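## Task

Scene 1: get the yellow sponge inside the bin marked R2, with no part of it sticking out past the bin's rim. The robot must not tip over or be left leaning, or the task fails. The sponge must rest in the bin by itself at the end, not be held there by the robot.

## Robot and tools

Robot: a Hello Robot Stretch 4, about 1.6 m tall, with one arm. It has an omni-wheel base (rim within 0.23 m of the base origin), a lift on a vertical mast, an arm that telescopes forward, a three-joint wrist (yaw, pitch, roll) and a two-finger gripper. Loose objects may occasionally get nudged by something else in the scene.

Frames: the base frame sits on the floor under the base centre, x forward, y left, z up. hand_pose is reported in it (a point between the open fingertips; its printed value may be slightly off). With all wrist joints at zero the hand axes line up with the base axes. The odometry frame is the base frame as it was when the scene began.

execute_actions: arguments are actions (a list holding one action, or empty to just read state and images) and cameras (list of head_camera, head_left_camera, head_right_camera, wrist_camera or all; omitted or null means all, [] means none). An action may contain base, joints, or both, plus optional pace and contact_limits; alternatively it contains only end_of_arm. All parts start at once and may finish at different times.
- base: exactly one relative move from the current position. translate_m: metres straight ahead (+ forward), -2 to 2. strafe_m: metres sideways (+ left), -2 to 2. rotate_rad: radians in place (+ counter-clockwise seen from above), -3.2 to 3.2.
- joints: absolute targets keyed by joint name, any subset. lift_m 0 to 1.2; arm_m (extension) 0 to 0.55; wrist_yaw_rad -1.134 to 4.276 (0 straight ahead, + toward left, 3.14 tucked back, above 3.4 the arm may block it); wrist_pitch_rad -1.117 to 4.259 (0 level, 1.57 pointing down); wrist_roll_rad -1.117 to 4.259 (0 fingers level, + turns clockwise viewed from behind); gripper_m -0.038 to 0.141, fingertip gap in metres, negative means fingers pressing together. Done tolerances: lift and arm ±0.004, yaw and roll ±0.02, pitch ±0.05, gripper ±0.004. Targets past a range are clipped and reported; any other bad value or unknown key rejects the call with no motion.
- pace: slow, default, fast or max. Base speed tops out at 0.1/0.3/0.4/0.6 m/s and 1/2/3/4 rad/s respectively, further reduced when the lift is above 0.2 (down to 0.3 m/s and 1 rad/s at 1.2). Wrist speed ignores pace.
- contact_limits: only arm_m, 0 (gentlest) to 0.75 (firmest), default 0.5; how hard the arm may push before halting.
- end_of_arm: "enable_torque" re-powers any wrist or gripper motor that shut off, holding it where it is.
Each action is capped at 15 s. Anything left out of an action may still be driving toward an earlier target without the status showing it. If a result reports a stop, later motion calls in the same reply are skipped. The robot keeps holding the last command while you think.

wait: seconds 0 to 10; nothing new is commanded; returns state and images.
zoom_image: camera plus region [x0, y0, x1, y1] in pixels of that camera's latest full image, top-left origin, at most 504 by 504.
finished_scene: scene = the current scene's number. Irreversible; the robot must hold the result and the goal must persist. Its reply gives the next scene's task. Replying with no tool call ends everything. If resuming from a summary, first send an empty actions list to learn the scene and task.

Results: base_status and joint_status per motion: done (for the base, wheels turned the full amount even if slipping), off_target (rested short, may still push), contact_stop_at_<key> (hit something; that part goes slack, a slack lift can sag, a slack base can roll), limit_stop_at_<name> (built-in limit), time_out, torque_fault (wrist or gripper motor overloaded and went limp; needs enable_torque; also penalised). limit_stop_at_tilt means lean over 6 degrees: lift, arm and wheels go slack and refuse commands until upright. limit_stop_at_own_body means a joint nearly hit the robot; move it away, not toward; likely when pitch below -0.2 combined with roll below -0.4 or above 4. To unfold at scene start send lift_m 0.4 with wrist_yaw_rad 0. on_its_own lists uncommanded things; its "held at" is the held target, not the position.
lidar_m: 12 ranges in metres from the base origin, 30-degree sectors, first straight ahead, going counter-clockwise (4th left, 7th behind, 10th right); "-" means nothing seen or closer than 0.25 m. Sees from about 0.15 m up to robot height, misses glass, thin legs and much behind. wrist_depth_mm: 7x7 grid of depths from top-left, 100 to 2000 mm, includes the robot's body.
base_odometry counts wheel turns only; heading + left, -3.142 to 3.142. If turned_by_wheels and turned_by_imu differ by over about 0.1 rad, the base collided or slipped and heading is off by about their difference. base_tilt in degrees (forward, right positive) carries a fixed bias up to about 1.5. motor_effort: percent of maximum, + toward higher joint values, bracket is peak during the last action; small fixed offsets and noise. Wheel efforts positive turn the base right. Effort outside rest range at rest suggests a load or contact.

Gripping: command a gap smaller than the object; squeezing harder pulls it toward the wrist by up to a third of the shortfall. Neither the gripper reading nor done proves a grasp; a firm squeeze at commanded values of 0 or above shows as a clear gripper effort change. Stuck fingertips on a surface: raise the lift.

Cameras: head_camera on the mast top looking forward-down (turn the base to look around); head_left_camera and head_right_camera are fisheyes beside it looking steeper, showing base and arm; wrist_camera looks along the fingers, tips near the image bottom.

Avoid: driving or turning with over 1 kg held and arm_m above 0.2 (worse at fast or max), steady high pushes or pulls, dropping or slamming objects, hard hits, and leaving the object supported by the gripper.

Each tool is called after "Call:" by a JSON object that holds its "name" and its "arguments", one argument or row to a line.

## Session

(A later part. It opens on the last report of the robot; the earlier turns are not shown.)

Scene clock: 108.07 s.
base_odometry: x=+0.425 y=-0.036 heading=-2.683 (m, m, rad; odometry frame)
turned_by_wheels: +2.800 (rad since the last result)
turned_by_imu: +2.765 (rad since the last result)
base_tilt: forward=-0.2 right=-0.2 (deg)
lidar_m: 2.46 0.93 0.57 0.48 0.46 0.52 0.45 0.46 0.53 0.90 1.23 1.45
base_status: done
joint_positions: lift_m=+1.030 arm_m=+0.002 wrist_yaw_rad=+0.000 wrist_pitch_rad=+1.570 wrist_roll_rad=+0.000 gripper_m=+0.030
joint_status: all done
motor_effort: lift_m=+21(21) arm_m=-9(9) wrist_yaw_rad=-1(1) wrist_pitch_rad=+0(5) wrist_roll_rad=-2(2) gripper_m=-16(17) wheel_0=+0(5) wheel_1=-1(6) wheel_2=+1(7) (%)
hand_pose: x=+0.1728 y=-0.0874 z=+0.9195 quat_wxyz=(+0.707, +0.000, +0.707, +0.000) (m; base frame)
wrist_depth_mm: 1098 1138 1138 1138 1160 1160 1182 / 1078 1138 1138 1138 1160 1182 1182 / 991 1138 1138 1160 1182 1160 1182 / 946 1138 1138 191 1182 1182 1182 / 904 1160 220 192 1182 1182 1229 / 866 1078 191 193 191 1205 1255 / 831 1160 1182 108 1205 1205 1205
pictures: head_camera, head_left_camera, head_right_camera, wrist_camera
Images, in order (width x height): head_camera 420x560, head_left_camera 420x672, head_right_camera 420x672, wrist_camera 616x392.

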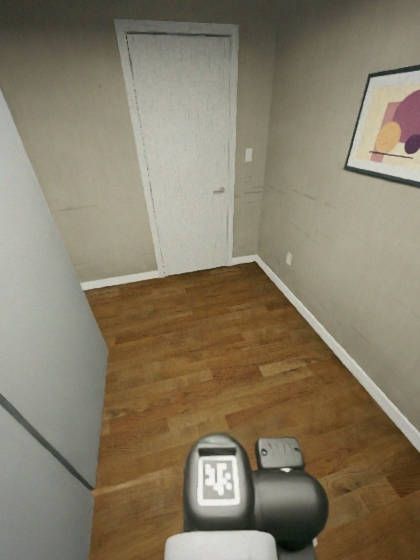

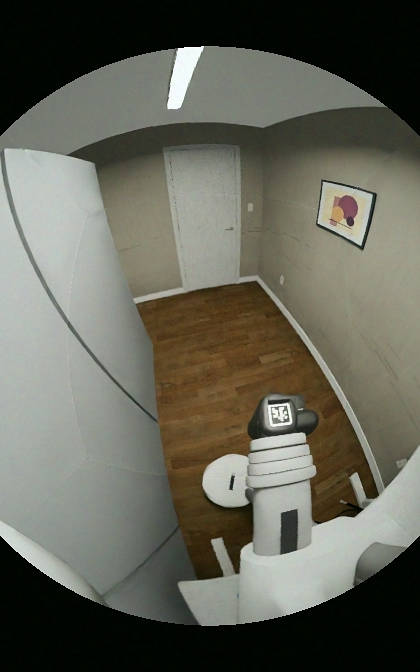

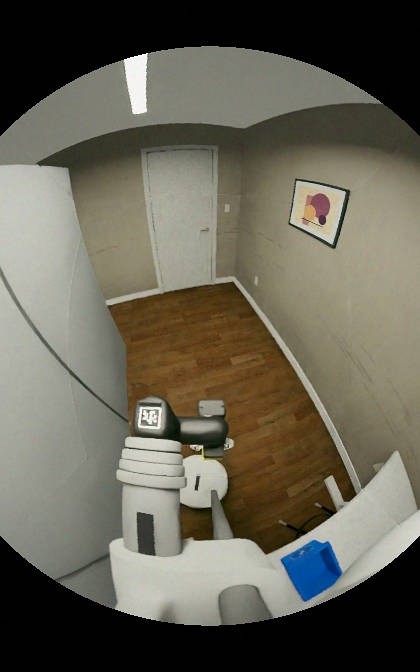

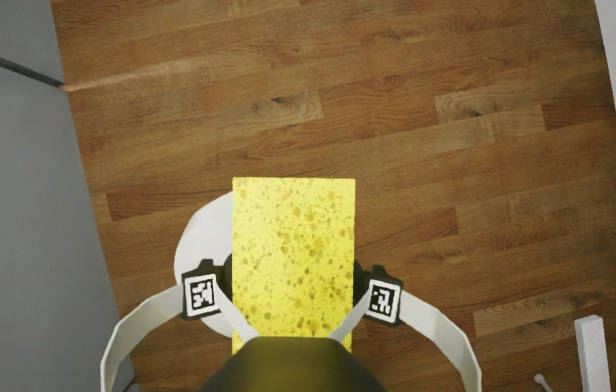

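Call:
{"name": "execute_actions", "arguments": {
  "actions": [
    {"base":{"translate_m":1.8},"joints":{"lift_m":0.7},"pace":"fast"}
  ],
  "cameras": []
}}

Call:
{"name": "execute_actions", "arguments": {
  "actions": [
    {"base":{"rotate_rad":1.95}}
  ]
}}

Scene clock: 123.20 s.
base_odometry: x=-1.189 y=-0.833 heading=-2.683 (m, m, rad; odometry frame)
turned_by_wheels: +0.000 (rad since the last result)
turned_by_imu: -0.006 (rad since the last result)
base_tilt: forward=-0.2 right=-0.2 (deg)
lidar_m: 0.73 0.74 0.87 1.57 0.93 1.08 1.90 1.60 0.93 0.79 0.78 0.86
base_status: done
joint_positions: lift_m=+0.700 arm_m=+0.002 wrist_yaw_rad=+0.000 wrist_pitch_rad=+1.570 wrist_roll_rad=+0.000 gripper_m=+0.030
joint_status: all done
motor_effort: lift_m=+15(19) arm_m=-9(9) wrist_yaw_rad=-1(1) wrist_pitch_rad=+0(1) wrist_roll_rad=-1(2) gripper_m=-15(18) wheel_0=+1(5) wheel_1=+1(5) wheel_2=+1(10) (%)
hand_pose: x=+0.1727 y=-0.0874 z=+0.5899 quat_wxyz=(+0.707, +0.000, +0.707, +0.000) (m; base frame)
wrist_depth_mm: 778 798 798 809 820 831 809 / 788 788 809 820 820 831 842 / 798 809 809 809 831 831 842 / 798 820 621 191 842 842 842 / 809 820 220 192 842 854 854 / 809 609 192 193 191 866 854 / 820 615 615 108 854 866 878
pictures: none
No camera images: the call's "cameras" was empty. Leave "cameras" out to get every camera's image.

Scene clock: 125.47 s.
base_odometry: x=-1.189 y=-0.833 heading=-0.733 (m, m, rad; odometry frame)
turned_by_wheels: +1.950 (rad since the last result)
turned_by_imu: +1.926 (rad since the last result)
base_tilt: forward=-0.2 right=-0.2 (deg)
lidar_m: 0.95 1.00 1.52 2.16 1.02 0.81 0.79 0.87 0.74 0.74 0.80 1.26
base_status: done
joint_positions: lift_m=+0.700 arm_m=+0.002 wrist_yaw_rad=+0.000 wrist_pitch_rad=+1.570 wrist_roll_rad=+0.000 gripper_m=+0.030
joint_status: not commanded
motor_effort: lift_m=+16(16) arm_m=-9(9) wrist_yaw_rad=-1(1) wrist_pitch_rad=+0(0) wrist_roll_rad=-2(1) gripper_m=-17(16) wheel_0=+0(6) wheel_1=-1(6) wheel_2=+0(8) (%)
hand_pose: x=+0.1727 y=-0.0874 z=+0.5899 quat_wxyz=(+0.707, +0.000, +0.707, +0.000) (m; base frame)
wrist_depth_mm: 788 798 798 798 820 820 831 / 788 798 809 820 809 842 831 / 798 820 809 820 831 831 854 / 798 820 621 191 831 831 854 / 820 809 220 193 842 842 842 / 809 597 191 193 191 854 866 / 820 615 615 108 842 854 866
pictures: head_camera, head_left_camera, head_right_camera, wrist_camera
Images, in order (width x height): head_camera 420x560, head_left_camera 420x672, head_right_camera 420x672, wrist_camera 616x392.

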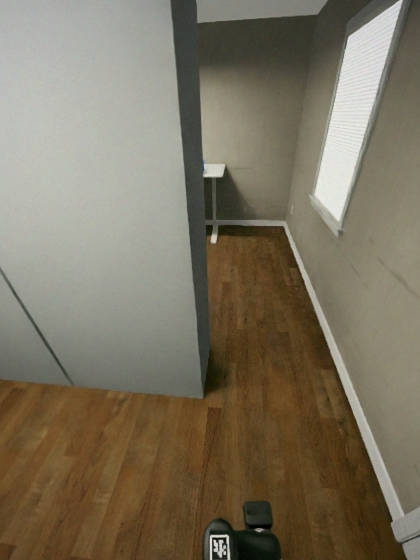

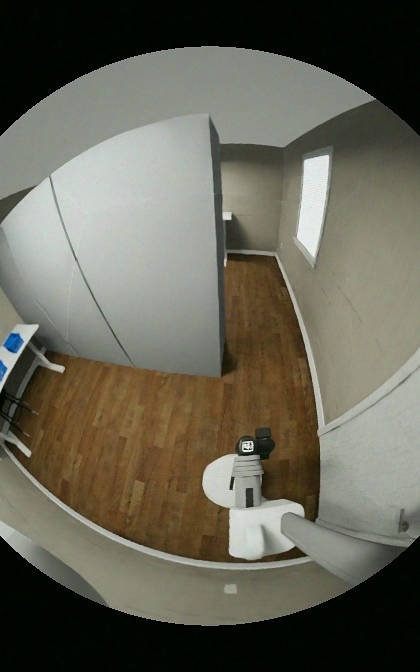

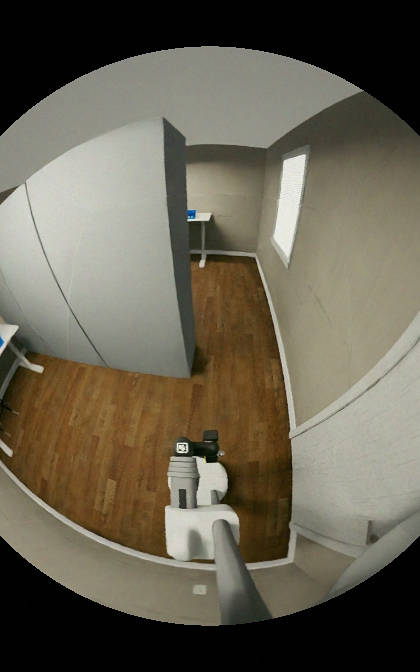

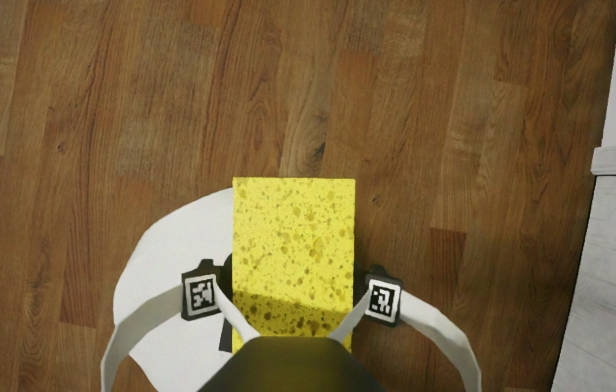

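Call:
{"name": "execute_actions", "arguments": {
  "actions": [
    {"base":{"strafe_m":-0.37}}
  ],
  "cameras": []
}}

Call:
{"name": "execute_actions", "arguments": {
  "actions": [
    {"base":{"translate_m":0.7}}
  ],
  "cameras": ["head_camera","head_left_camera"]
}}

Scene clock: 132.33 s.
base_odometry: x=-1.436 y=-1.108 heading=-0.733 (m, m, rad; odometry frame)
turned_by_wheels: +0.000 (rad since the last result)
turned_by_imu: +0.000 (rad since the last result)
base_tilt: forward=-0.2 right=-0.2 (deg)
lidar_m: 3.21 1.03 1.46 2.27 1.09 0.85 0.84 0.43 0.38 0.37 0.43 0.65
base_status: done
joint_positions: lift_m=+0.700 arm_m=+0.002 wrist_yaw_rad=+0.000 wrist_pitch_rad=+1.570 wrist_roll_rad=+0.000 gripper_m=+0.030
joint_status: not commanded
motor_effort: lift_m=+16(16) arm_m=-9(9) wrist_yaw_rad=-1(1) wrist_pitch_rad=+0(0) wrist_roll_rad=-2(1) gripper_m=-16(15) wheel_0=+0(9) wheel_1=+0(9) wheel_2=-1(1) (%)
hand_pose: x=+0.1727 y=-0.0874 z=+0.5899 quat_wxyz=(+0.707, +0.000, +0.707, +0.000) (m; base frame)
wrist_depth_mm: 788 798 809 809 820 759 549 / 788 798 809 820 820 732 530 / 798 798 820 820 831 661 469 / 809 809 621 191 831 647 466 / 809 809 220 192 842 621 449 / 809 603 191 193 191 559 430 / 831 609 615 108 854 496 415
pictures: none
No camera images: the call's "cameras" was empty. Leave "cameras" out to get every camera's image.

Scene clock: 136.13 s.
base_odometry: x=-0.916 y=-1.576 heading=-0.733 (m, m, rad; odometry frame)
turned_by_wheels: +0.000 (rad since the last result)
turned_by_imu: -0.003 (rad since the last result)
base_tilt: forward=-0.2 right=-0.1 (deg)
lidar_m: 2.51 0.60 0.50 1.42 1.95 1.54 1.23 0.60 0.49 0.47 0.53 0.81
base_status: done
joint_positions: lift_m=+0.700 arm_m=+0.002 wrist_yaw_rad=+0.000 wrist_pitch_rad=+1.570 wrist_roll_rad=+0.000 gripper_m=+0.030
joint_status: not commanded
motor_effort: lift_m=+16(16) arm_m=-9(9) wrist_yaw_rad=-1(0) wrist_pitch_rad=+0(0) wrist_roll_rad=-2(2) gripper_m=-16(16) wheel_0=-1(5) wheel_1=+0(5) wheel_2=+1(10) (%)
hand_pose: x=+0.1727 y=-0.0874 z=+0.5899 quat_wxyz=(+0.707, +0.000, +0.707, +0.000) (m; base frame)
wrist_depth_mm: 732 798 809 809 820 831 683 / 759 798 809 820 820 831 640 / 798 809 798 820 831 831 621 / 798 820 621 191 842 820 603 / 809 820 220 192 842 778 580 / 820 603 191 193 191 741 564 / 820 609 615 108 854 661 549
pictures: head_camera, head_left_camera
Images, in order (width x height): head_camera 420x560, head_left_camera 420x672.

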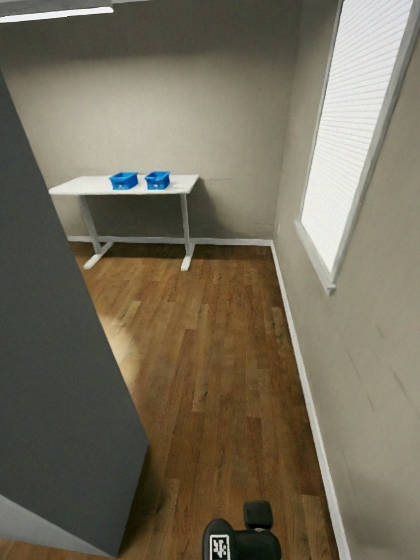

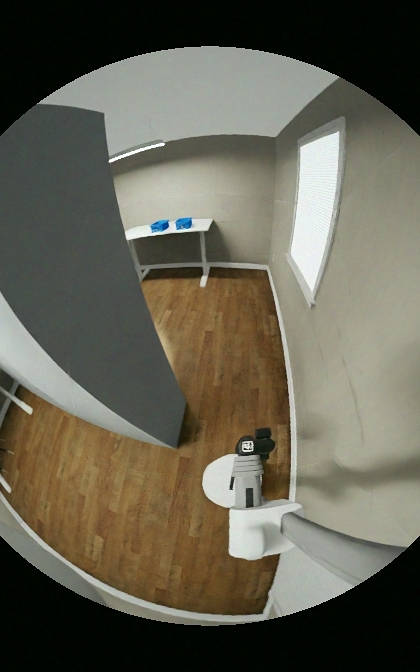

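Call:
{"name": "execute_actions", "arguments": {
  "actions": [
    {"base":{"rotate_rad":-0.1}}
  ],
  "cameras": []
}}

Call:
{"name": "execute_actions", "arguments": {
  "actions": [
    {"base":{"translate_m":1.3},"joints":{"lift_m":1.15,"wrist_pitch_rad":0.9},"pace":"fast"}
  ]
}}

Scene clock: 143.40 s.
base_odometry: x=-0.916 y=-1.576 heading=-0.833 (m, m, rad; odometry frame)
turned_by_wheels: -0.100 (rad since the last result)
turned_by_imu: -0.099 (rad since the last result)
base_tilt: forward=-0.2 right=-0.2 (deg)
lidar_m: 2.04 0.63 0.50 0.82 2.14 1.60 1.53 0.66 0.50 0.46 0.50 0.71
base_status: done
joint_positions: lift_m=+0.700 arm_m=+0.002 wrist_yaw_rad=+0.000 wrist_pitch_rad=+1.570 wrist_roll_rad=+0.000 gripper_m=+0.030
joint_status: not commanded
motor_effort: lift_m=+16(16) arm_m=-9(9) wrist_yaw_rad=-1(1) wrist_pitch_rad=+0(0) wrist_roll_rad=-2(2) gripper_m=-18(17) wheel_0=+1(6) wheel_1=+0(6) wheel_2=+0(6) (%)
hand_pose: x=+0.1727 y=-0.0874 z=+0.5899 quat_wxyz=(+0.707, +0.000, +0.707, +0.000) (m; base frame)
wrist_depth_mm: 788 788 798 809 809 798 591 / 788 798 809 809 809 798 574 / 788 798 809 809 831 798 569 / 809 820 615 192 831 788 564 / 809 798 220 192 831 768 554 / 820 603 191 193 190 732 559 / 820 615 609 108 842 661 549
pictures: none
No camera images: the call's "cameras" was empty. Leave "cameras" out to get every camera's image.

Scene clock: 148.00 s.
base_odometry: x=-0.041 y=-2.538 heading=-0.833 (m, m, rad; odometry frame)
turned_by_wheels: +0.000 (rad since the last result)
turned_by_imu: -0.004 (rad since the last result)
base_tilt: forward=-0.2 right=-0.1 (deg)
lidar_m: 1.75 1.23 1.64 2.36 0.92 0.78 1.83 0.72 0.52 0.45 0.49 0.70
base_status: done
joint_positions: lift_m=+1.150 arm_m=+0.002 wrist_yaw_rad=+0.000 wrist_pitch_rad=+0.902 wrist_roll_rad=+0.000 gripper_m=+0.030
joint_status: all done
motor_effort: lift_m=+21(22) arm_m=-9(9) wrist_yaw_rad=-1(2) wrist_pitch_rad=-5(8) wrist_roll_rad=-2(2) gripper_m=-15(16) wheel_0=+0(6) wheel_1=+0(6) wheel_2=+1(12) (%)
hand_pose: x=+0.3514 y=-0.0874 z=+1.1017 quat_wxyz=(+0.900, +0.000, +0.436, +0.000) (m; base frame)
wrist_depth_mm: 1863 1808 1921 1808 1708 917 647 / - 1983 - - 1863 904 627 / 1808 1808 1863 1863 1708 891 597 / 1576 1661 1576 192 1618 891 603 / 1430 1464 221 192 1464 866 564 / 1308 1281 191 193 191 798 591 / 1182 1205 1255 108 1255 732 603
pictures: head_camera, head_left_camera, head_right_camera, wrist_camera
Images, in order (width x height): head_camera 420x560, head_left_camera 420x672, head_right_camera 420x672, wrist_camera 616x392.

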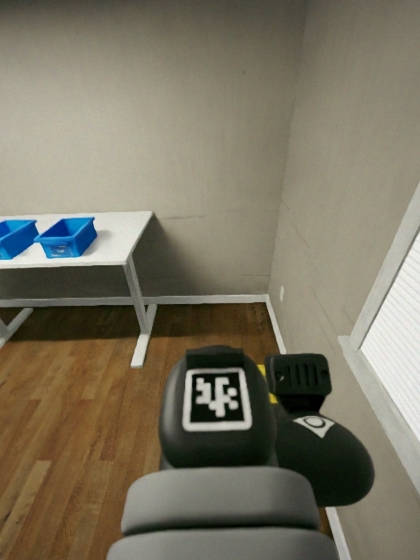

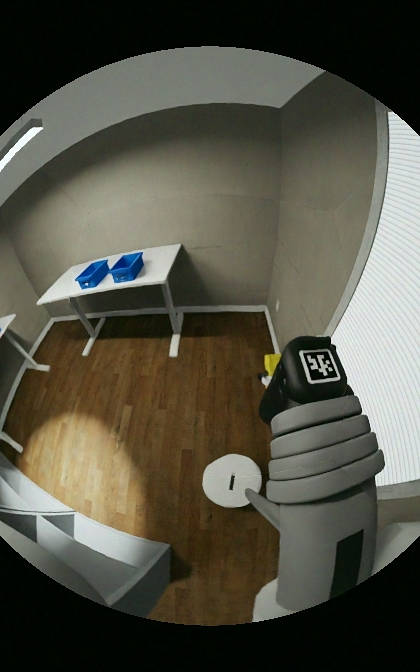

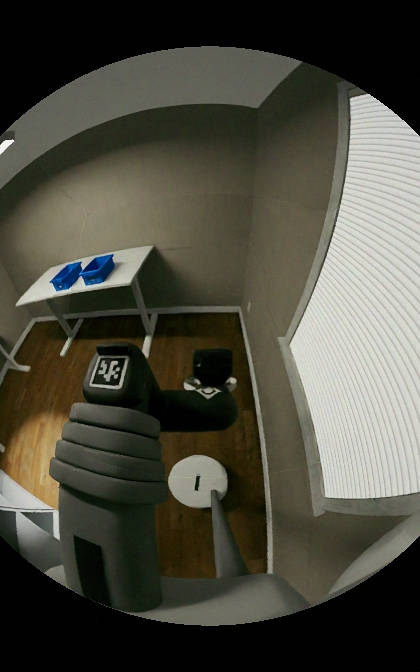

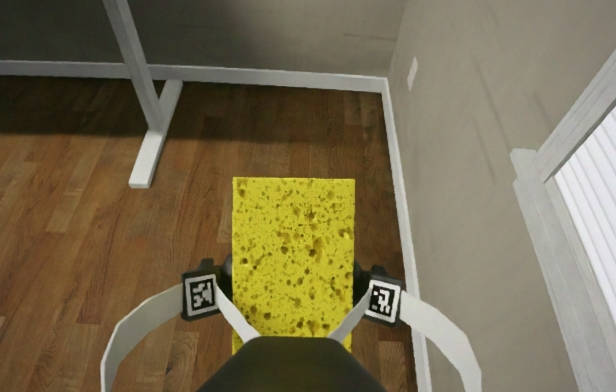

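Call:
{"name": "execute_actions", "arguments": {
  "actions": [
    {"base":{"strafe_m":1.05},"joints":{"wrist_pitch_rad":0.55},"pace":"fast"}
  ]
}}

Scene clock: 156.87 s.
base_odometry: x=+0.736 y=-1.831 heading=-0.833 (m, m, rad; odometry frame)
turned_by_wheels: +0.000 (rad since the last result)
turned_by_imu: -0.004 (rad since the last result)
base_tilt: forward=-0.2 right=-0.2 (deg)
lidar_m: 1.17 1.21 1.47 1.39 0.90 0.64 0.61 0.65 1.63 1.51 1.61 1.21
base_status: done
joint_positions: lift_m=+1.150 arm_m=+0.002 wrist_yaw_rad=+0.000 wrist_pitch_rad=+0.552 wrist_roll_rad=+0.000 gripper_m=+0.030
joint_status: all done
motor_effort: lift_m=+21(21) arm_m=-9(9) wrist_yaw_rad=-1(1) wrist_pitch_rad=-7(11) wrist_roll_rad=-1(2) gripper_m=-15(16) wheel_0=+1(9) wheel_1=-2(9) wheel_2=-1(1) (%)
hand_pose: x=+0.4181 y=-0.0874 z=+1.1766 quat_wxyz=(+0.962, +0.000, +0.273, +0.000) (m; base frame)
wrist_depth_mm: 1576 1618 1576 1618 1618 1618 1576 / 1160 1160 976 1160 1160 1708 1708 / 1863 1921 1983 1921 1537 1863 1921 / - - - 192 - - 1983 / 1863 1863 221 193 1983 - 1983 / 1576 1537 191 193 191 1756 1756 / 1397 1397 1464 108 1537 1464 1499
pictures: head_camera, head_left_camera, head_right_camera, wrist_camera
Images, in order (width x height): head_camera 420x560, head_left_camera 420x672, head_right_camera 420x672, wrist_camera 616x392.

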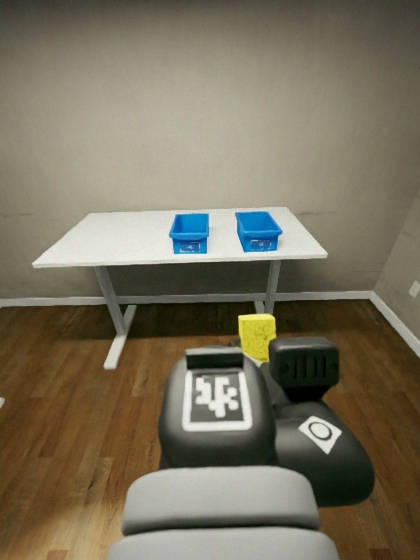

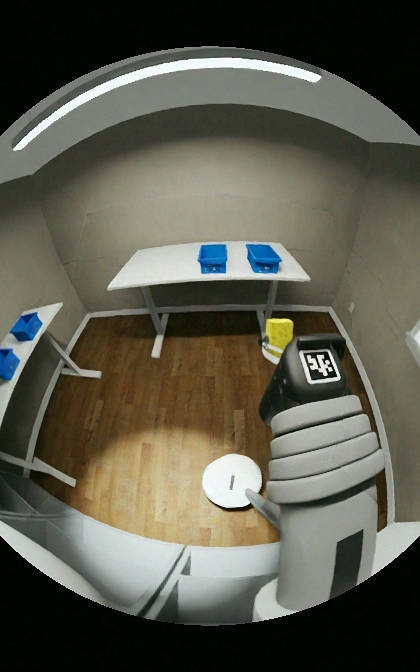

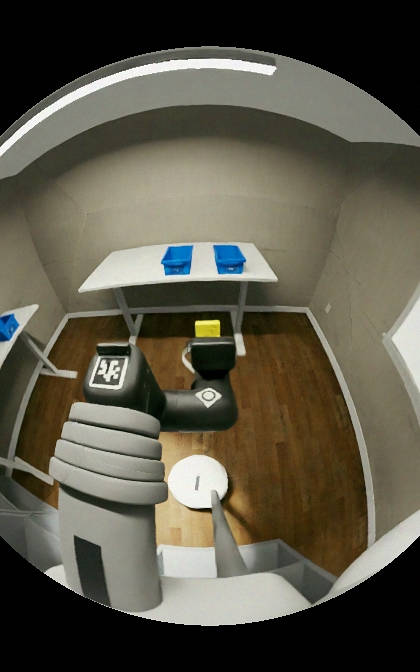

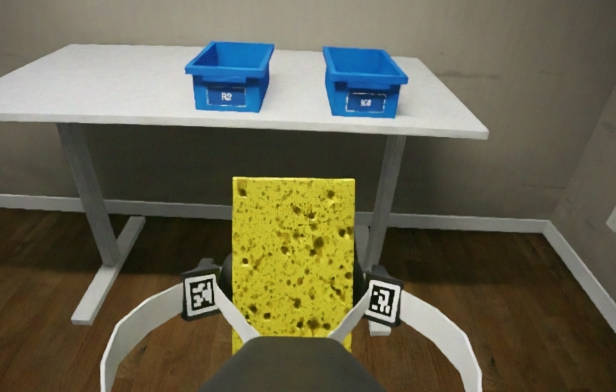

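Call:
{"name": "zoom_image", "arguments": {
  "camera": "wrist_camera",
  "region": [170, 30, 420, 130]
}}

Region (170, 30, 420, 130) of wrist_camera's 616x392 image, scaled by 2.016; it fills the top 202 rows of this view, and the rest is white.

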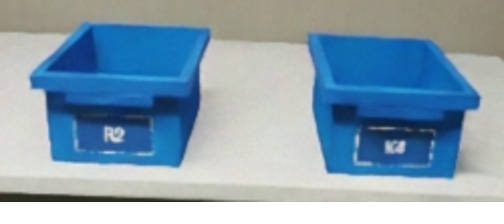

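Call:
{"name": "execute_actions", "arguments": {
  "actions": [
    {"base":{"strafe_m":0.18},"joints":{"lift_m":1.2}}
  ],
  "cameras": []
}}

Call:
{"name": "execute_actions", "arguments": {
  "actions": [
    {"base":{"translate_m":0.65},"joints":{"wrist_pitch_rad":1.0}}
  ]
}}

Scene clock: 168.90 s.
base_odometry: x=+0.869 y=-1.710 heading=-0.833 (m, m, rad; odometry frame)
turned_by_wheels: +0.000 (rad since the last result)
turned_by_imu: -0.001 (rad since the last result)
base_tilt: forward=-0.2 right=-0.2 (deg)
lidar_m: 1.15 1.22 1.27 1.21 0.90 0.64 0.61 0.65 0.92 1.68 1.79 1.21
base_status: done
joint_positions: lift_m=+1.199 arm_m=+0.002 wrist_yaw_rad=+0.000 wrist_pitch_rad=+0.552 wrist_roll_rad=+0.000 gripper_m=+0.030
joint_status: all done
joint sent to its limit — the command would take lift_m past its upper limit, so that joint was sent only as far as its limit.
motor_effort: lift_m=+21(22) arm_m=-9(9) wrist_yaw_rad=-1(1) wrist_pitch_rad=-7(7) wrist_roll_rad=-2(1) gripper_m=-17(17) wheel_0=+1(7) wheel_1=-3(8) wheel_2=-1(0) (%)
hand_pose: x=+0.4181 y=-0.0874 z=+1.2254 quat_wxyz=(+0.962, +0.000, +0.273, +0.000) (m; base frame)
wrist_depth_mm: 1618 1618 1618 1661 1576 1618 1576 / 1708 1308 1366 1229 1229 1708 1708 / 1921 1098 1118 1078 1060 1138 1921 / - - - 192 - - - / 1983 1983 221 192 - - - / 1661 1618 191 193 190 1808 1808 / 1430 1464 1537 108 1537 1499 1618
pictures: none
No camera images: the call's "cameras" was empty. Leave "cameras" out to get every camera's image.

Scene clock: 172.53 s.
base_odometry: x=+1.306 y=-2.191 heading=-0.833 (m, m, rad; odometry frame)
turned_by_wheels: +0.000 (rad since the last result)
turned_by_imu: -0.002 (rad since the last result)
base_tilt: forward=-0.2 right=-0.2 (deg)
lidar_m: 0.50 0.56 0.77 1.20 1.28 1.33 1.25 1.34 1.79 1.70 0.74 0.52
base_status: done
joint_positions: lift_m=+1.199 arm_m=+0.002 wrist_yaw_rad=+0.000 wrist_pitch_rad=+1.001 wrist_roll_rad=+0.000 gripper_m=+0.030
joint_status: all done
motor_effort: lift_m=+21(21) arm_m=-9(9) wrist_yaw_rad=-1(1) wrist_pitch_rad=-4(3) wrist_roll_rad=-1(2) gripper_m=-16(15) wheel_0=+1(5) wheel_1=+0(7) wheel_2=+0(9) (%)
hand_pose: x=+0.3281 y=-0.0874 z=+1.1338 quat_wxyz=(+0.877, +0.000, +0.480, +0.000) (m; base frame)
wrist_depth_mm: 597 603 597 615 627 591 609 / 539 549 445 421 564 535 580 / 492 496 496 492 525 512 484 / 1499 1464 1537 191 1576 1308 1618 / 1397 1430 221 192 1499 1499 1537 / 1281 1308 191 193 190 1397 1397 / 1229 1229 1229 108 1308 1255 1308
pictures: head_camera, head_left_camera, head_right_camera, wrist_camera
Images, in order (width x height): head_camera 420x560, head_left_camera 420x672, head_right_camera 420x672, wrist_camera 616x392.

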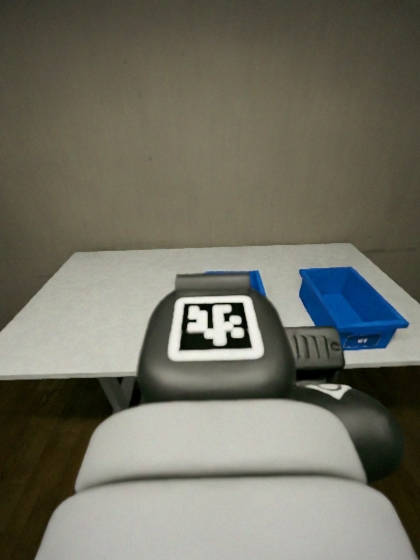

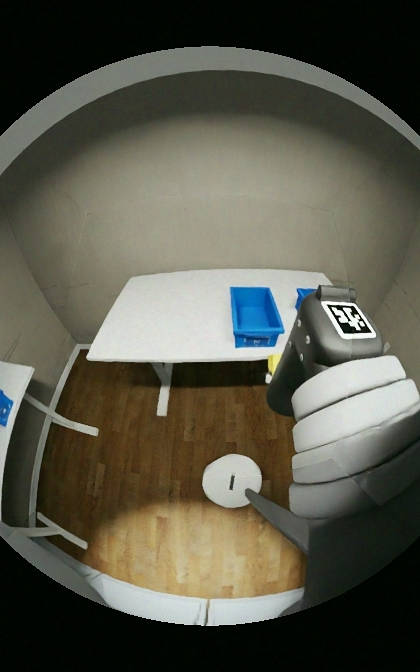

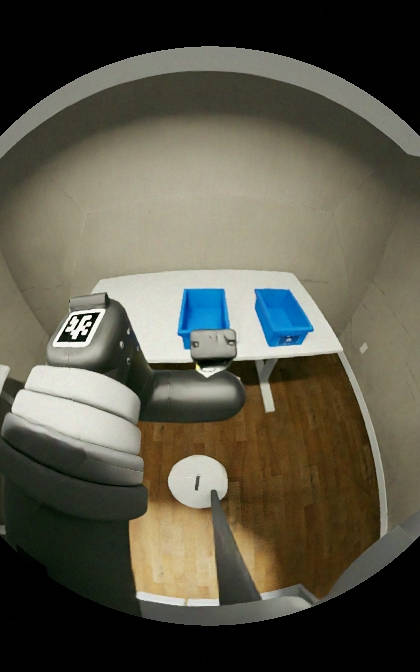

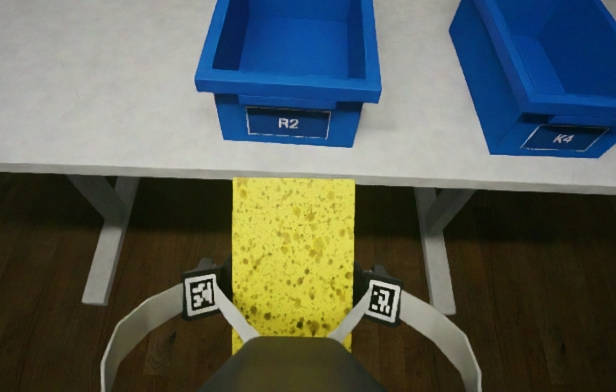

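Call:
{"name": "execute_actions", "arguments": {
  "actions": [
    {"joints":{"wrist_pitch_rad":0.7}}
  ],
  "cameras": []
}}

Call:
{"name": "execute_actions", "arguments": {
  "actions": [
    {"base":{"translate_m":0.1},"joints":{"arm_m":0.29}}
  ],
  "cameras": ["wrist_camera","head_right_camera"]
}}

Call:
{"name": "execute_actions", "arguments": {
  "actions": [
    {"joints":{"wrist_pitch_rad":1.1}}
  ],
  "cameras": ["wrist_camera","head_right_camera"]
}}

Scene clock: 186.87 s.
base_odometry: x=+1.306 y=-2.191 heading=-0.833 (m, m, rad; odometry frame)
turned_by_wheels: +0.000 (rad since the last result)
turned_by_imu: -0.001 (rad since the last result)
base_tilt: forward=-0.2 right=-0.2 (deg)
lidar_m: 0.51 0.57 0.76 1.21 1.27 1.33 1.25 1.34 1.76 1.70 0.75 0.57
base_status: not commanded
joint_positions: lift_m=+1.199 arm_m=+0.002 wrist_yaw_rad=+0.000 wrist_pitch_rad=+0.702 wrist_roll_rad=+0.000 gripper_m=+0.030
joint_status: all done
motor_effort: lift_m=+21(21) arm_m=-9(9) wrist_yaw_rad=-1(1) wrist_pitch_rad=-7(10) wrist_roll_rad=-2(2) gripper_m=-16(15) wheel_0=+1(1) wheel_1=+1(0) wheel_2=+0(0) (%)
hand_pose: x=+0.3927 y=-0.0874 z=+1.1904 quat_wxyz=(+0.939, +0.000, +0.344, +0.000) (m; base frame)
wrist_depth_mm: 1042 1025 1025 1042 1025 1008 1025 / 878 878 904 931 960 1008 1098 / 715 723 683 683 768 668 634 / 597 609 477 191 640 603 585 / 517 530 221 193 549 530 500 / 1430 480 192 193 191 512 521 / 1366 1336 1397 108 1397 1366 1464
pictures: none
No camera images: the call's "cameras" was empty. Leave "cameras" out to get every camera's image.

Scene clock: 188.87 s.
base_odometry: x=+1.374 y=-2.265 heading=-0.832 (m, m, rad; odometry frame)
turned_by_wheels: +0.000 (rad since the last result)
turned_by_imu: +0.000 (rad since the last result)
base_tilt: forward=-0.2 right=-0.2 (deg)
lidar_m: 0.39 0.42 0.60 1.21 1.27 1.43 1.38 1.47 1.78 1.71 0.59 0.43
base_status: done
joint_positions: lift_m=+1.199 arm_m=+0.288 wrist_yaw_rad=+0.000 wrist_pitch_rad=+0.702 wrist_roll_rad=+0.000 gripper_m=+0.030
joint_status: all done
motor_effort: lift_m=+21(21) arm_m=+9(10) wrist_yaw_rad=-2(1) wrist_pitch_rad=-5(6) wrist_roll_rad=-2(2) gripper_m=-18(18) wheel_0=+0(5) wheel_1=+1(5) wheel_2=+2(9) (%)
hand_pose: x=+0.6796 y=-0.0874 z=+1.1906 quat_wxyz=(+0.939, +0.000, +0.344, +0.000) (m; base frame)
wrist_depth_mm: 647 647 647 640 634 640 640 / 715 715 723 715 715 715 699 / 707 715 732 750 778 768 778 / 597 603 603 192 647 654 661 / 517 521 220 193 549 559 559 / 449 445 192 193 191 488 370 / 407 397 357 108 410 421 355
pictures: head_right_camera, wrist_camera
Images, in order (width x height): head_right_camera 420x672, wrist_camera 616x392.

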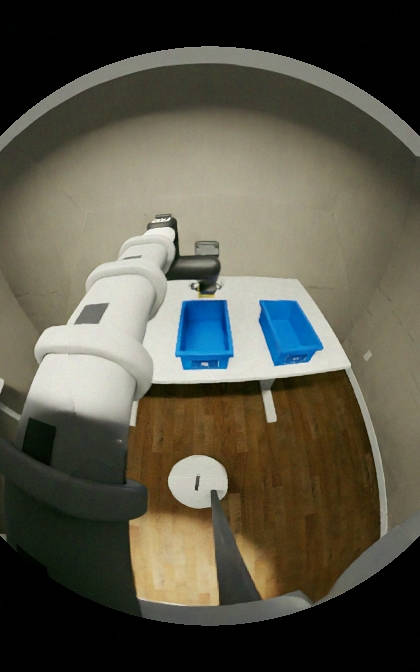

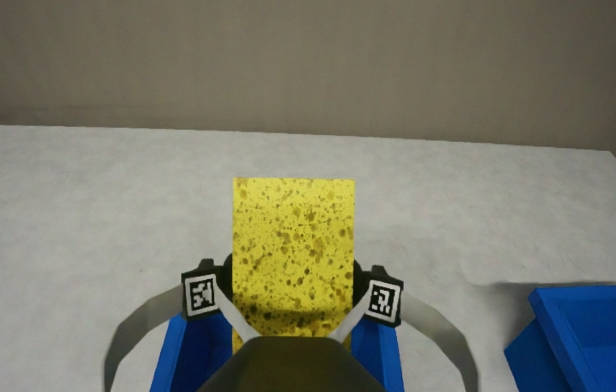

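Scene clock: 189.67 s.
base_odometry: x=+1.374 y=-2.265 heading=-0.832 (m, m, rad; odometry frame)
turned_by_wheels: +0.000 (rad since the last result)
turned_by_imu: +0.000 (rad since the last result)
base_tilt: forward=-0.2 right=-0.2 (deg)
lidar_m: 0.40 0.44 0.58 1.20 1.27 1.41 1.37 1.44 1.78 1.70 0.59 0.44
base_status: not commanded
joint_positions: lift_m=+1.199 arm_m=+0.288 wrist_yaw_rad=+0.000 wrist_pitch_rad=+1.101 wrist_roll_rad=+0.000 gripper_m=+0.030
joint_status: all done
motor_effort: lift_m=+21(21) arm_m=+9(9) wrist_yaw_rad=-1(2) wrist_pitch_rad=-2(4) wrist_roll_rad=-2(2) gripper_m=-17(16) wheel_0=+0(0) wheel_1=+1(1) wheel_2=+2(2) (%)
hand_pose: x=+0.5900 y=-0.0874 z=+1.1196 quat_wxyz=(+0.852, +0.000, +0.523, +0.000) (m; base frame)
wrist_depth_mm: 517 525 535 544 554 564 569 / 484 488 492 500 508 521 530 / 445 452 351 364 377 484 480 / 415 418 347 191 392 445 370 / 389 389 220 192 320 415 368 / 368 289 191 193 191 392 364 / 347 262 353 108 293 366 359
pictures: head_right_camera, wrist_camera
Images, in order (width x height): head_right_camera 420x672, wrist_camera 616x392.

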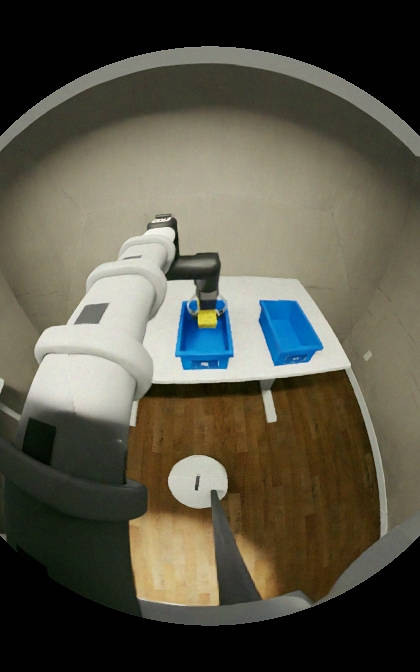

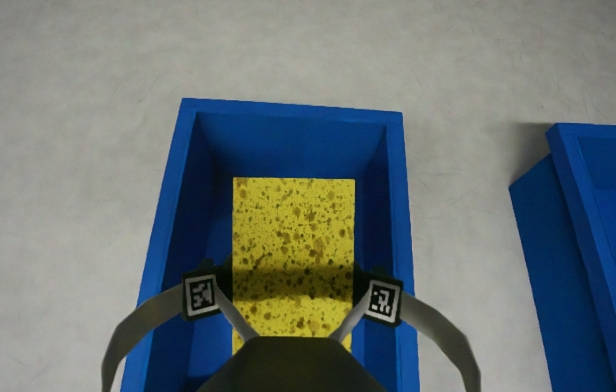

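Call:
{"name": "execute_actions", "arguments": {
  "actions": [
    {"joints":{"arm_m":0.37}}
  ],
  "cameras": []
}}

Call:
{"name": "execute_actions", "arguments": {
  "actions": [
    {"joints":{"arm_m":0.455,"wrist_pitch_rad":1.57}}
  ],
  "cameras": ["wrist_camera","head_right_camera"]
}}

Scene clock: 198.37 s.
base_odometry: x=+1.374 y=-2.265 heading=-0.832 (m, m, rad; odometry frame)
turned_by_wheels: +0.000 (rad since the last result)
turned_by_imu: -0.001 (rad since the last result)
base_tilt: forward=-0.2 right=-0.2 (deg)
lidar_m: 0.41 0.43 0.58 1.21 1.28 1.42 1.35 1.45 1.75 1.69 0.61 0.44
base_status: not commanded
joint_positions: lift_m=+1.199 arm_m=+0.368 wrist_yaw_rad=+0.000 wrist_pitch_rad=+1.101 wrist_roll_rad=+0.000 gripper_m=+0.030
joint_status: all done
motor_effort: lift_m=+21(21) arm_m=+9(8) wrist_yaw_rad=-1(1) wrist_pitch_rad=-3(3) wrist_roll_rad=-1(2) gripper_m=-14(17) wheel_0=+0(1) wheel_1=+1(1) wheel_2=+2(2) (%)
hand_pose: x=+0.6699 y=-0.0874 z=+1.1195 quat_wxyz=(+0.852, +0.000, +0.523, +0.000) (m; base frame)
wrist_depth_mm: 525 525 530 544 549 559 569 / 480 488 488 500 508 517 525 / 445 452 455 466 469 480 484 / 415 421 300 192 433 445 452 / 389 392 221 192 327 415 375 / 366 283 191 193 191 392 359 / 347 256 353 108 296 364 357
pictures: none
No camera images: the call's "cameras" was empty. Leave "cameras" out to get every camera's image.

Scene clock: 199.57 s.
base_odometry: x=+1.374 y=-2.265 heading=-0.832 (m, m, rad; odometry frame)
turned_by_wheels: +0.000 (rad since the last result)
turned_by_imu: +0.000 (rad since the last result)
base_tilt: forward=-0.2 right=-0.2 (deg)
lidar_m: 0.41 0.42 0.60 1.21 1.25 1.42 1.37 1.45 1.79 1.69 0.61 0.45
base_status: not commanded
joint_positions: lift_m=+1.199 arm_m=+0.453 wrist_yaw_rad=+0.000 wrist_pitch_rad=+1.570 wrist_roll_rad=+0.000 gripper_m=+0.030
joint_status: all done
motor_effort: lift_m=+21(21) arm_m=+9(5) wrist_yaw_rad=-1(0) wrist_pitch_rad=+1(1) wrist_roll_rad=-1(2) gripper_m=-15(15) wheel_0=+0(1) wheel_1=+1(1) wheel_2=+2(2) (%)
hand_pose: x=+0.6246 y=-0.0874 z=+1.0883 quat_wxyz=(+0.707, +0.000, +0.707, +0.000) (m; base frame)
wrist_depth_mm: 345 347 351 355 357 364 364 / 347 347 256 244 259 364 368 / 349 266 355 357 294 368 368 / 353 274 353 192 283 370 366 / 355 282 220 192 277 375 366 / 359 262 191 193 191 377 364 / 362 263 364 108 287 377 362
pictures: head_right_camera, wrist_camera
Images, in order (width x height): head_right_camera 420x672, wrist_camera 616x392.

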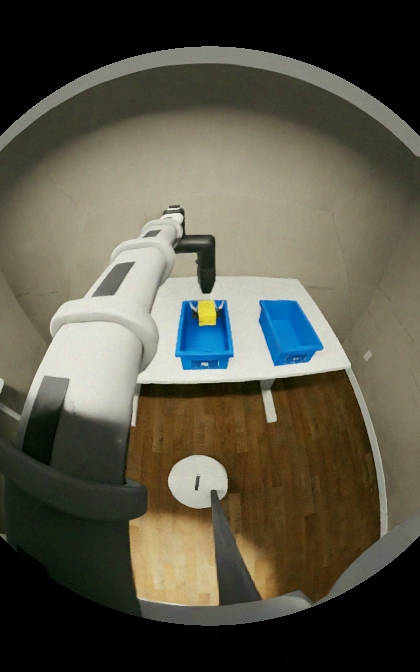

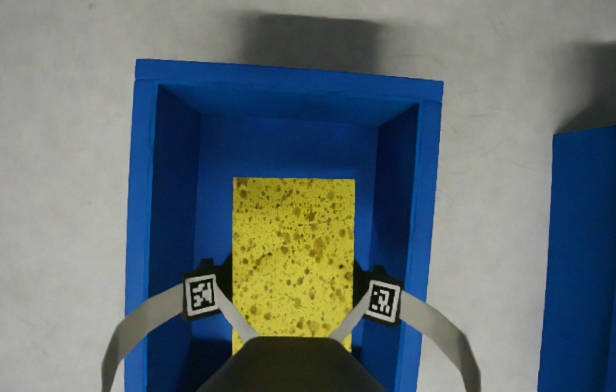

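Call:
{"name": "execute_actions", "arguments": {
  "actions": [
    {"base":{"strafe_m":0.012},"joints":{"lift_m":1.095},"pace":"slow"}
  ],
  "cameras": ["wrist_camera","head_right_camera"]
}}

Scene clock: 207.17 s.
base_odometry: x=+1.382 y=-2.257 heading=-0.832 (m, m, rad; odometry frame)
turned_by_wheels: +0.000 (rad since the last result)
turned_by_imu: -0.001 (rad since the last result)
base_tilt: forward=-0.2 right=-0.2 (deg)
lidar_m: 0.39 0.43 0.58 1.20 1.26 1.43 1.38 1.43 1.79 1.71 0.60 0.42
base_status: done
joint_positions: lift_m=+1.095 arm_m=+0.453 wrist_yaw_rad=+0.000 wrist_pitch_rad=+1.570 wrist_roll_rad=+0.000 gripper_m=+0.030
joint_status: all done
motor_effort: lift_m=+15(20) arm_m=+9(9) wrist_yaw_rad=-1(1) wrist_pitch_rad=+1(1) wrist_roll_rad=-2(2) gripper_m=-15(17) wheel_0=+0(5) wheel_1=+2(5) wheel_2=+0(1) (%)
hand_pose: x=+0.6246 y=-0.0874 z=+0.9850 quat_wxyz=(+0.707, +0.000, +0.707, +0.000) (m; base frame)
wrist_depth_mm: 132 142 140 135 137 138 138 / 132 170 228 216 202 168 139 / 134 176 251 254 256 178 141 / 135 180 252 191 257 174 142 / 136 184 220 192 259 171 205 / 137 160 191 193 191 158 206 / 137 189 258 108 264 145 272
pictures: head_right_camera, wrist_camera
Images, in order (width x height): head_right_camera 420x672, wrist_camera 616x392.

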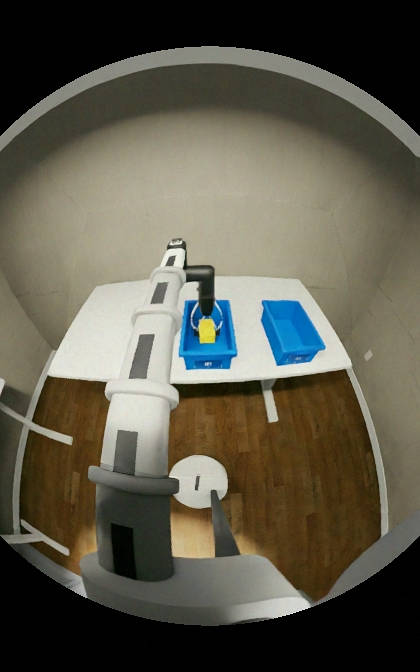

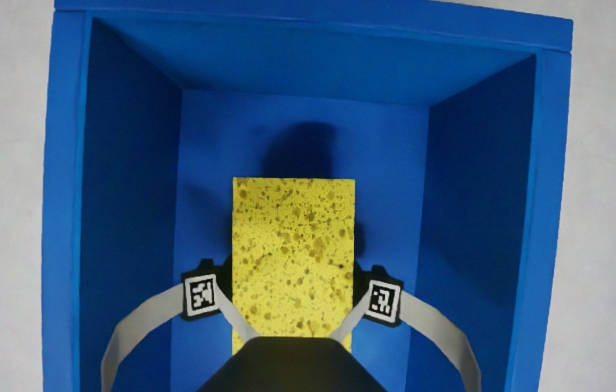

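Call:
{"name": "execute_actions", "arguments": {
  "actions": [
    {"joints":{"lift_m":1.087,"gripper_m":0.085},"pace":"slow"}
  ],
  "cameras": ["wrist_camera"]
}}

Call:
{"name": "execute_actions", "arguments": {
  "actions": [
    {"joints":{"lift_m":1.2}}
  ],
  "cameras": ["wrist_camera","head_right_camera"]
}}

Scene clock: 215.03 s.
base_odometry: x=+1.382 y=-2.257 heading=-0.832 (m, m, rad; odometry frame)
turned_by_wheels: +0.000 (rad since the last result)
turned_by_imu: -0.001 (rad since the last result)
base_tilt: forward=-0.2 right=-0.2 (deg)
lidar_m: 0.41 0.43 0.61 1.21 1.26 1.43 1.36 1.43 1.79 1.73 0.59 0.42
base_status: not commanded
joint_positions: lift_m=+1.087 arm_m=+0.453 wrist_yaw_rad=+0.000 wrist_pitch_rad=+1.570 wrist_roll_rad=+0.000 gripper_m=+0.085
joint_status: all done
motor_effort: lift_m=+15(15) arm_m=+9(9) wrist_yaw_rad=-1(1) wrist_pitch_rad=+1(1) wrist_roll_rad=-2(2) gripper_m=-2(13) wheel_0=+0(0) wheel_1=+2(2) wheel_2=+0(0) (%)
hand_pose: x=+0.6246 y=-0.0874 z=+0.9770 quat_wxyz=(+0.707, +0.000, +0.707, +0.000) (m; base frame)
wrist_depth_mm: 124 142 140 134 130 130 - / 125 170 229 216 202 168 136 / 125 176 244 246 248 178 135 / 126 180 245 202 249 175 135 / 128 183 246 204 251 171 135 / 128 171 204 205 202 166 136 / 129 160 251 108 255 148 137
pictures: wrist_camera
Images, in order (width x height): wrist_camera 616x392.

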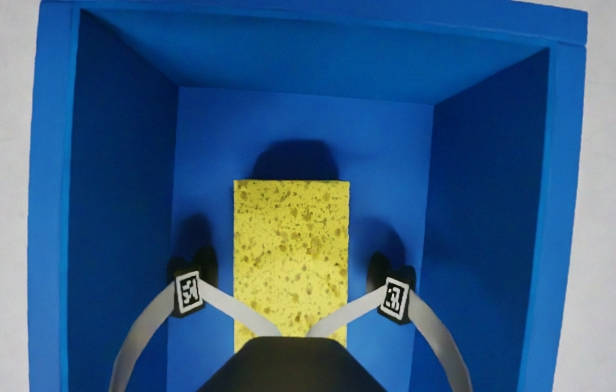

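Scene clock: 216.53 s.
base_odometry: x=+1.382 y=-2.257 heading=-0.832 (m, m, rad; odometry frame)
turned_by_wheels: +0.000 (rad since the last result)
turned_by_imu: +0.000 (rad since the last result)
base_tilt: forward=-0.2 right=-0.2 (deg)
lidar_m: 0.41 0.44 0.60 1.20 1.25 1.42 1.37 1.46 1.80 1.71 0.60 0.44
base_status: not commanded
joint_positions: lift_m=+1.199 arm_m=+0.453 wrist_yaw_rad=+0.000 wrist_pitch_rad=+1.570 wrist_roll_rad=+0.000 gripper_m=+0.085
joint_status: all done
joint sent to its limit — the command would take lift_m past its upper limit, so that joint was sent only as far as its limit.
motor_effort: lift_m=+21(22) arm_m=+9(9) wrist_yaw_rad=-1(1) wrist_pitch_rad=+1(0) wrist_roll_rad=-1(2) gripper_m=-1(2) wheel_0=-1(1) wheel_1=+2(1) wheel_2=+0(0) (%)
hand_pose: x=+0.6246 y=-0.0874 z=+1.0883 quat_wxyz=(+0.707, +0.000, +0.707, +0.000) (m; base frame)
wrist_depth_mm: 345 349 351 355 357 359 364 / 347 349 249 245 258 364 366 / 351 353 353 357 315 368 370 / 353 355 349 315 327 373 373 / 355 357 315 317 282 373 375 / 357 362 319 364 202 375 375 / 362 249 364 108 289 379 375
pictures: head_right_camera, wrist_camera
Images, in order (width x height): head_right_camera 420x672, wrist_camera 616x392.

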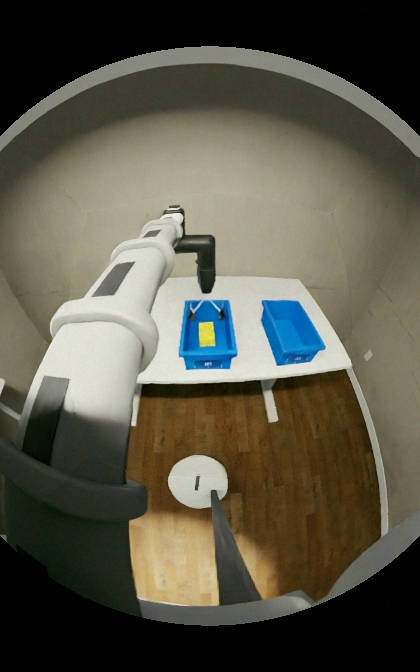

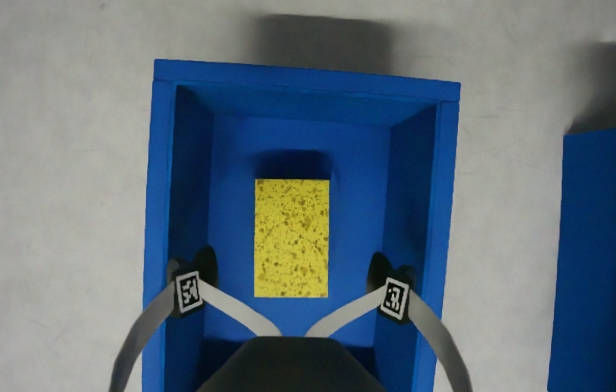

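Call:
{"name": "finished_scene", "arguments": {
  "scene": 1
}}

The scene is finished: the task was done.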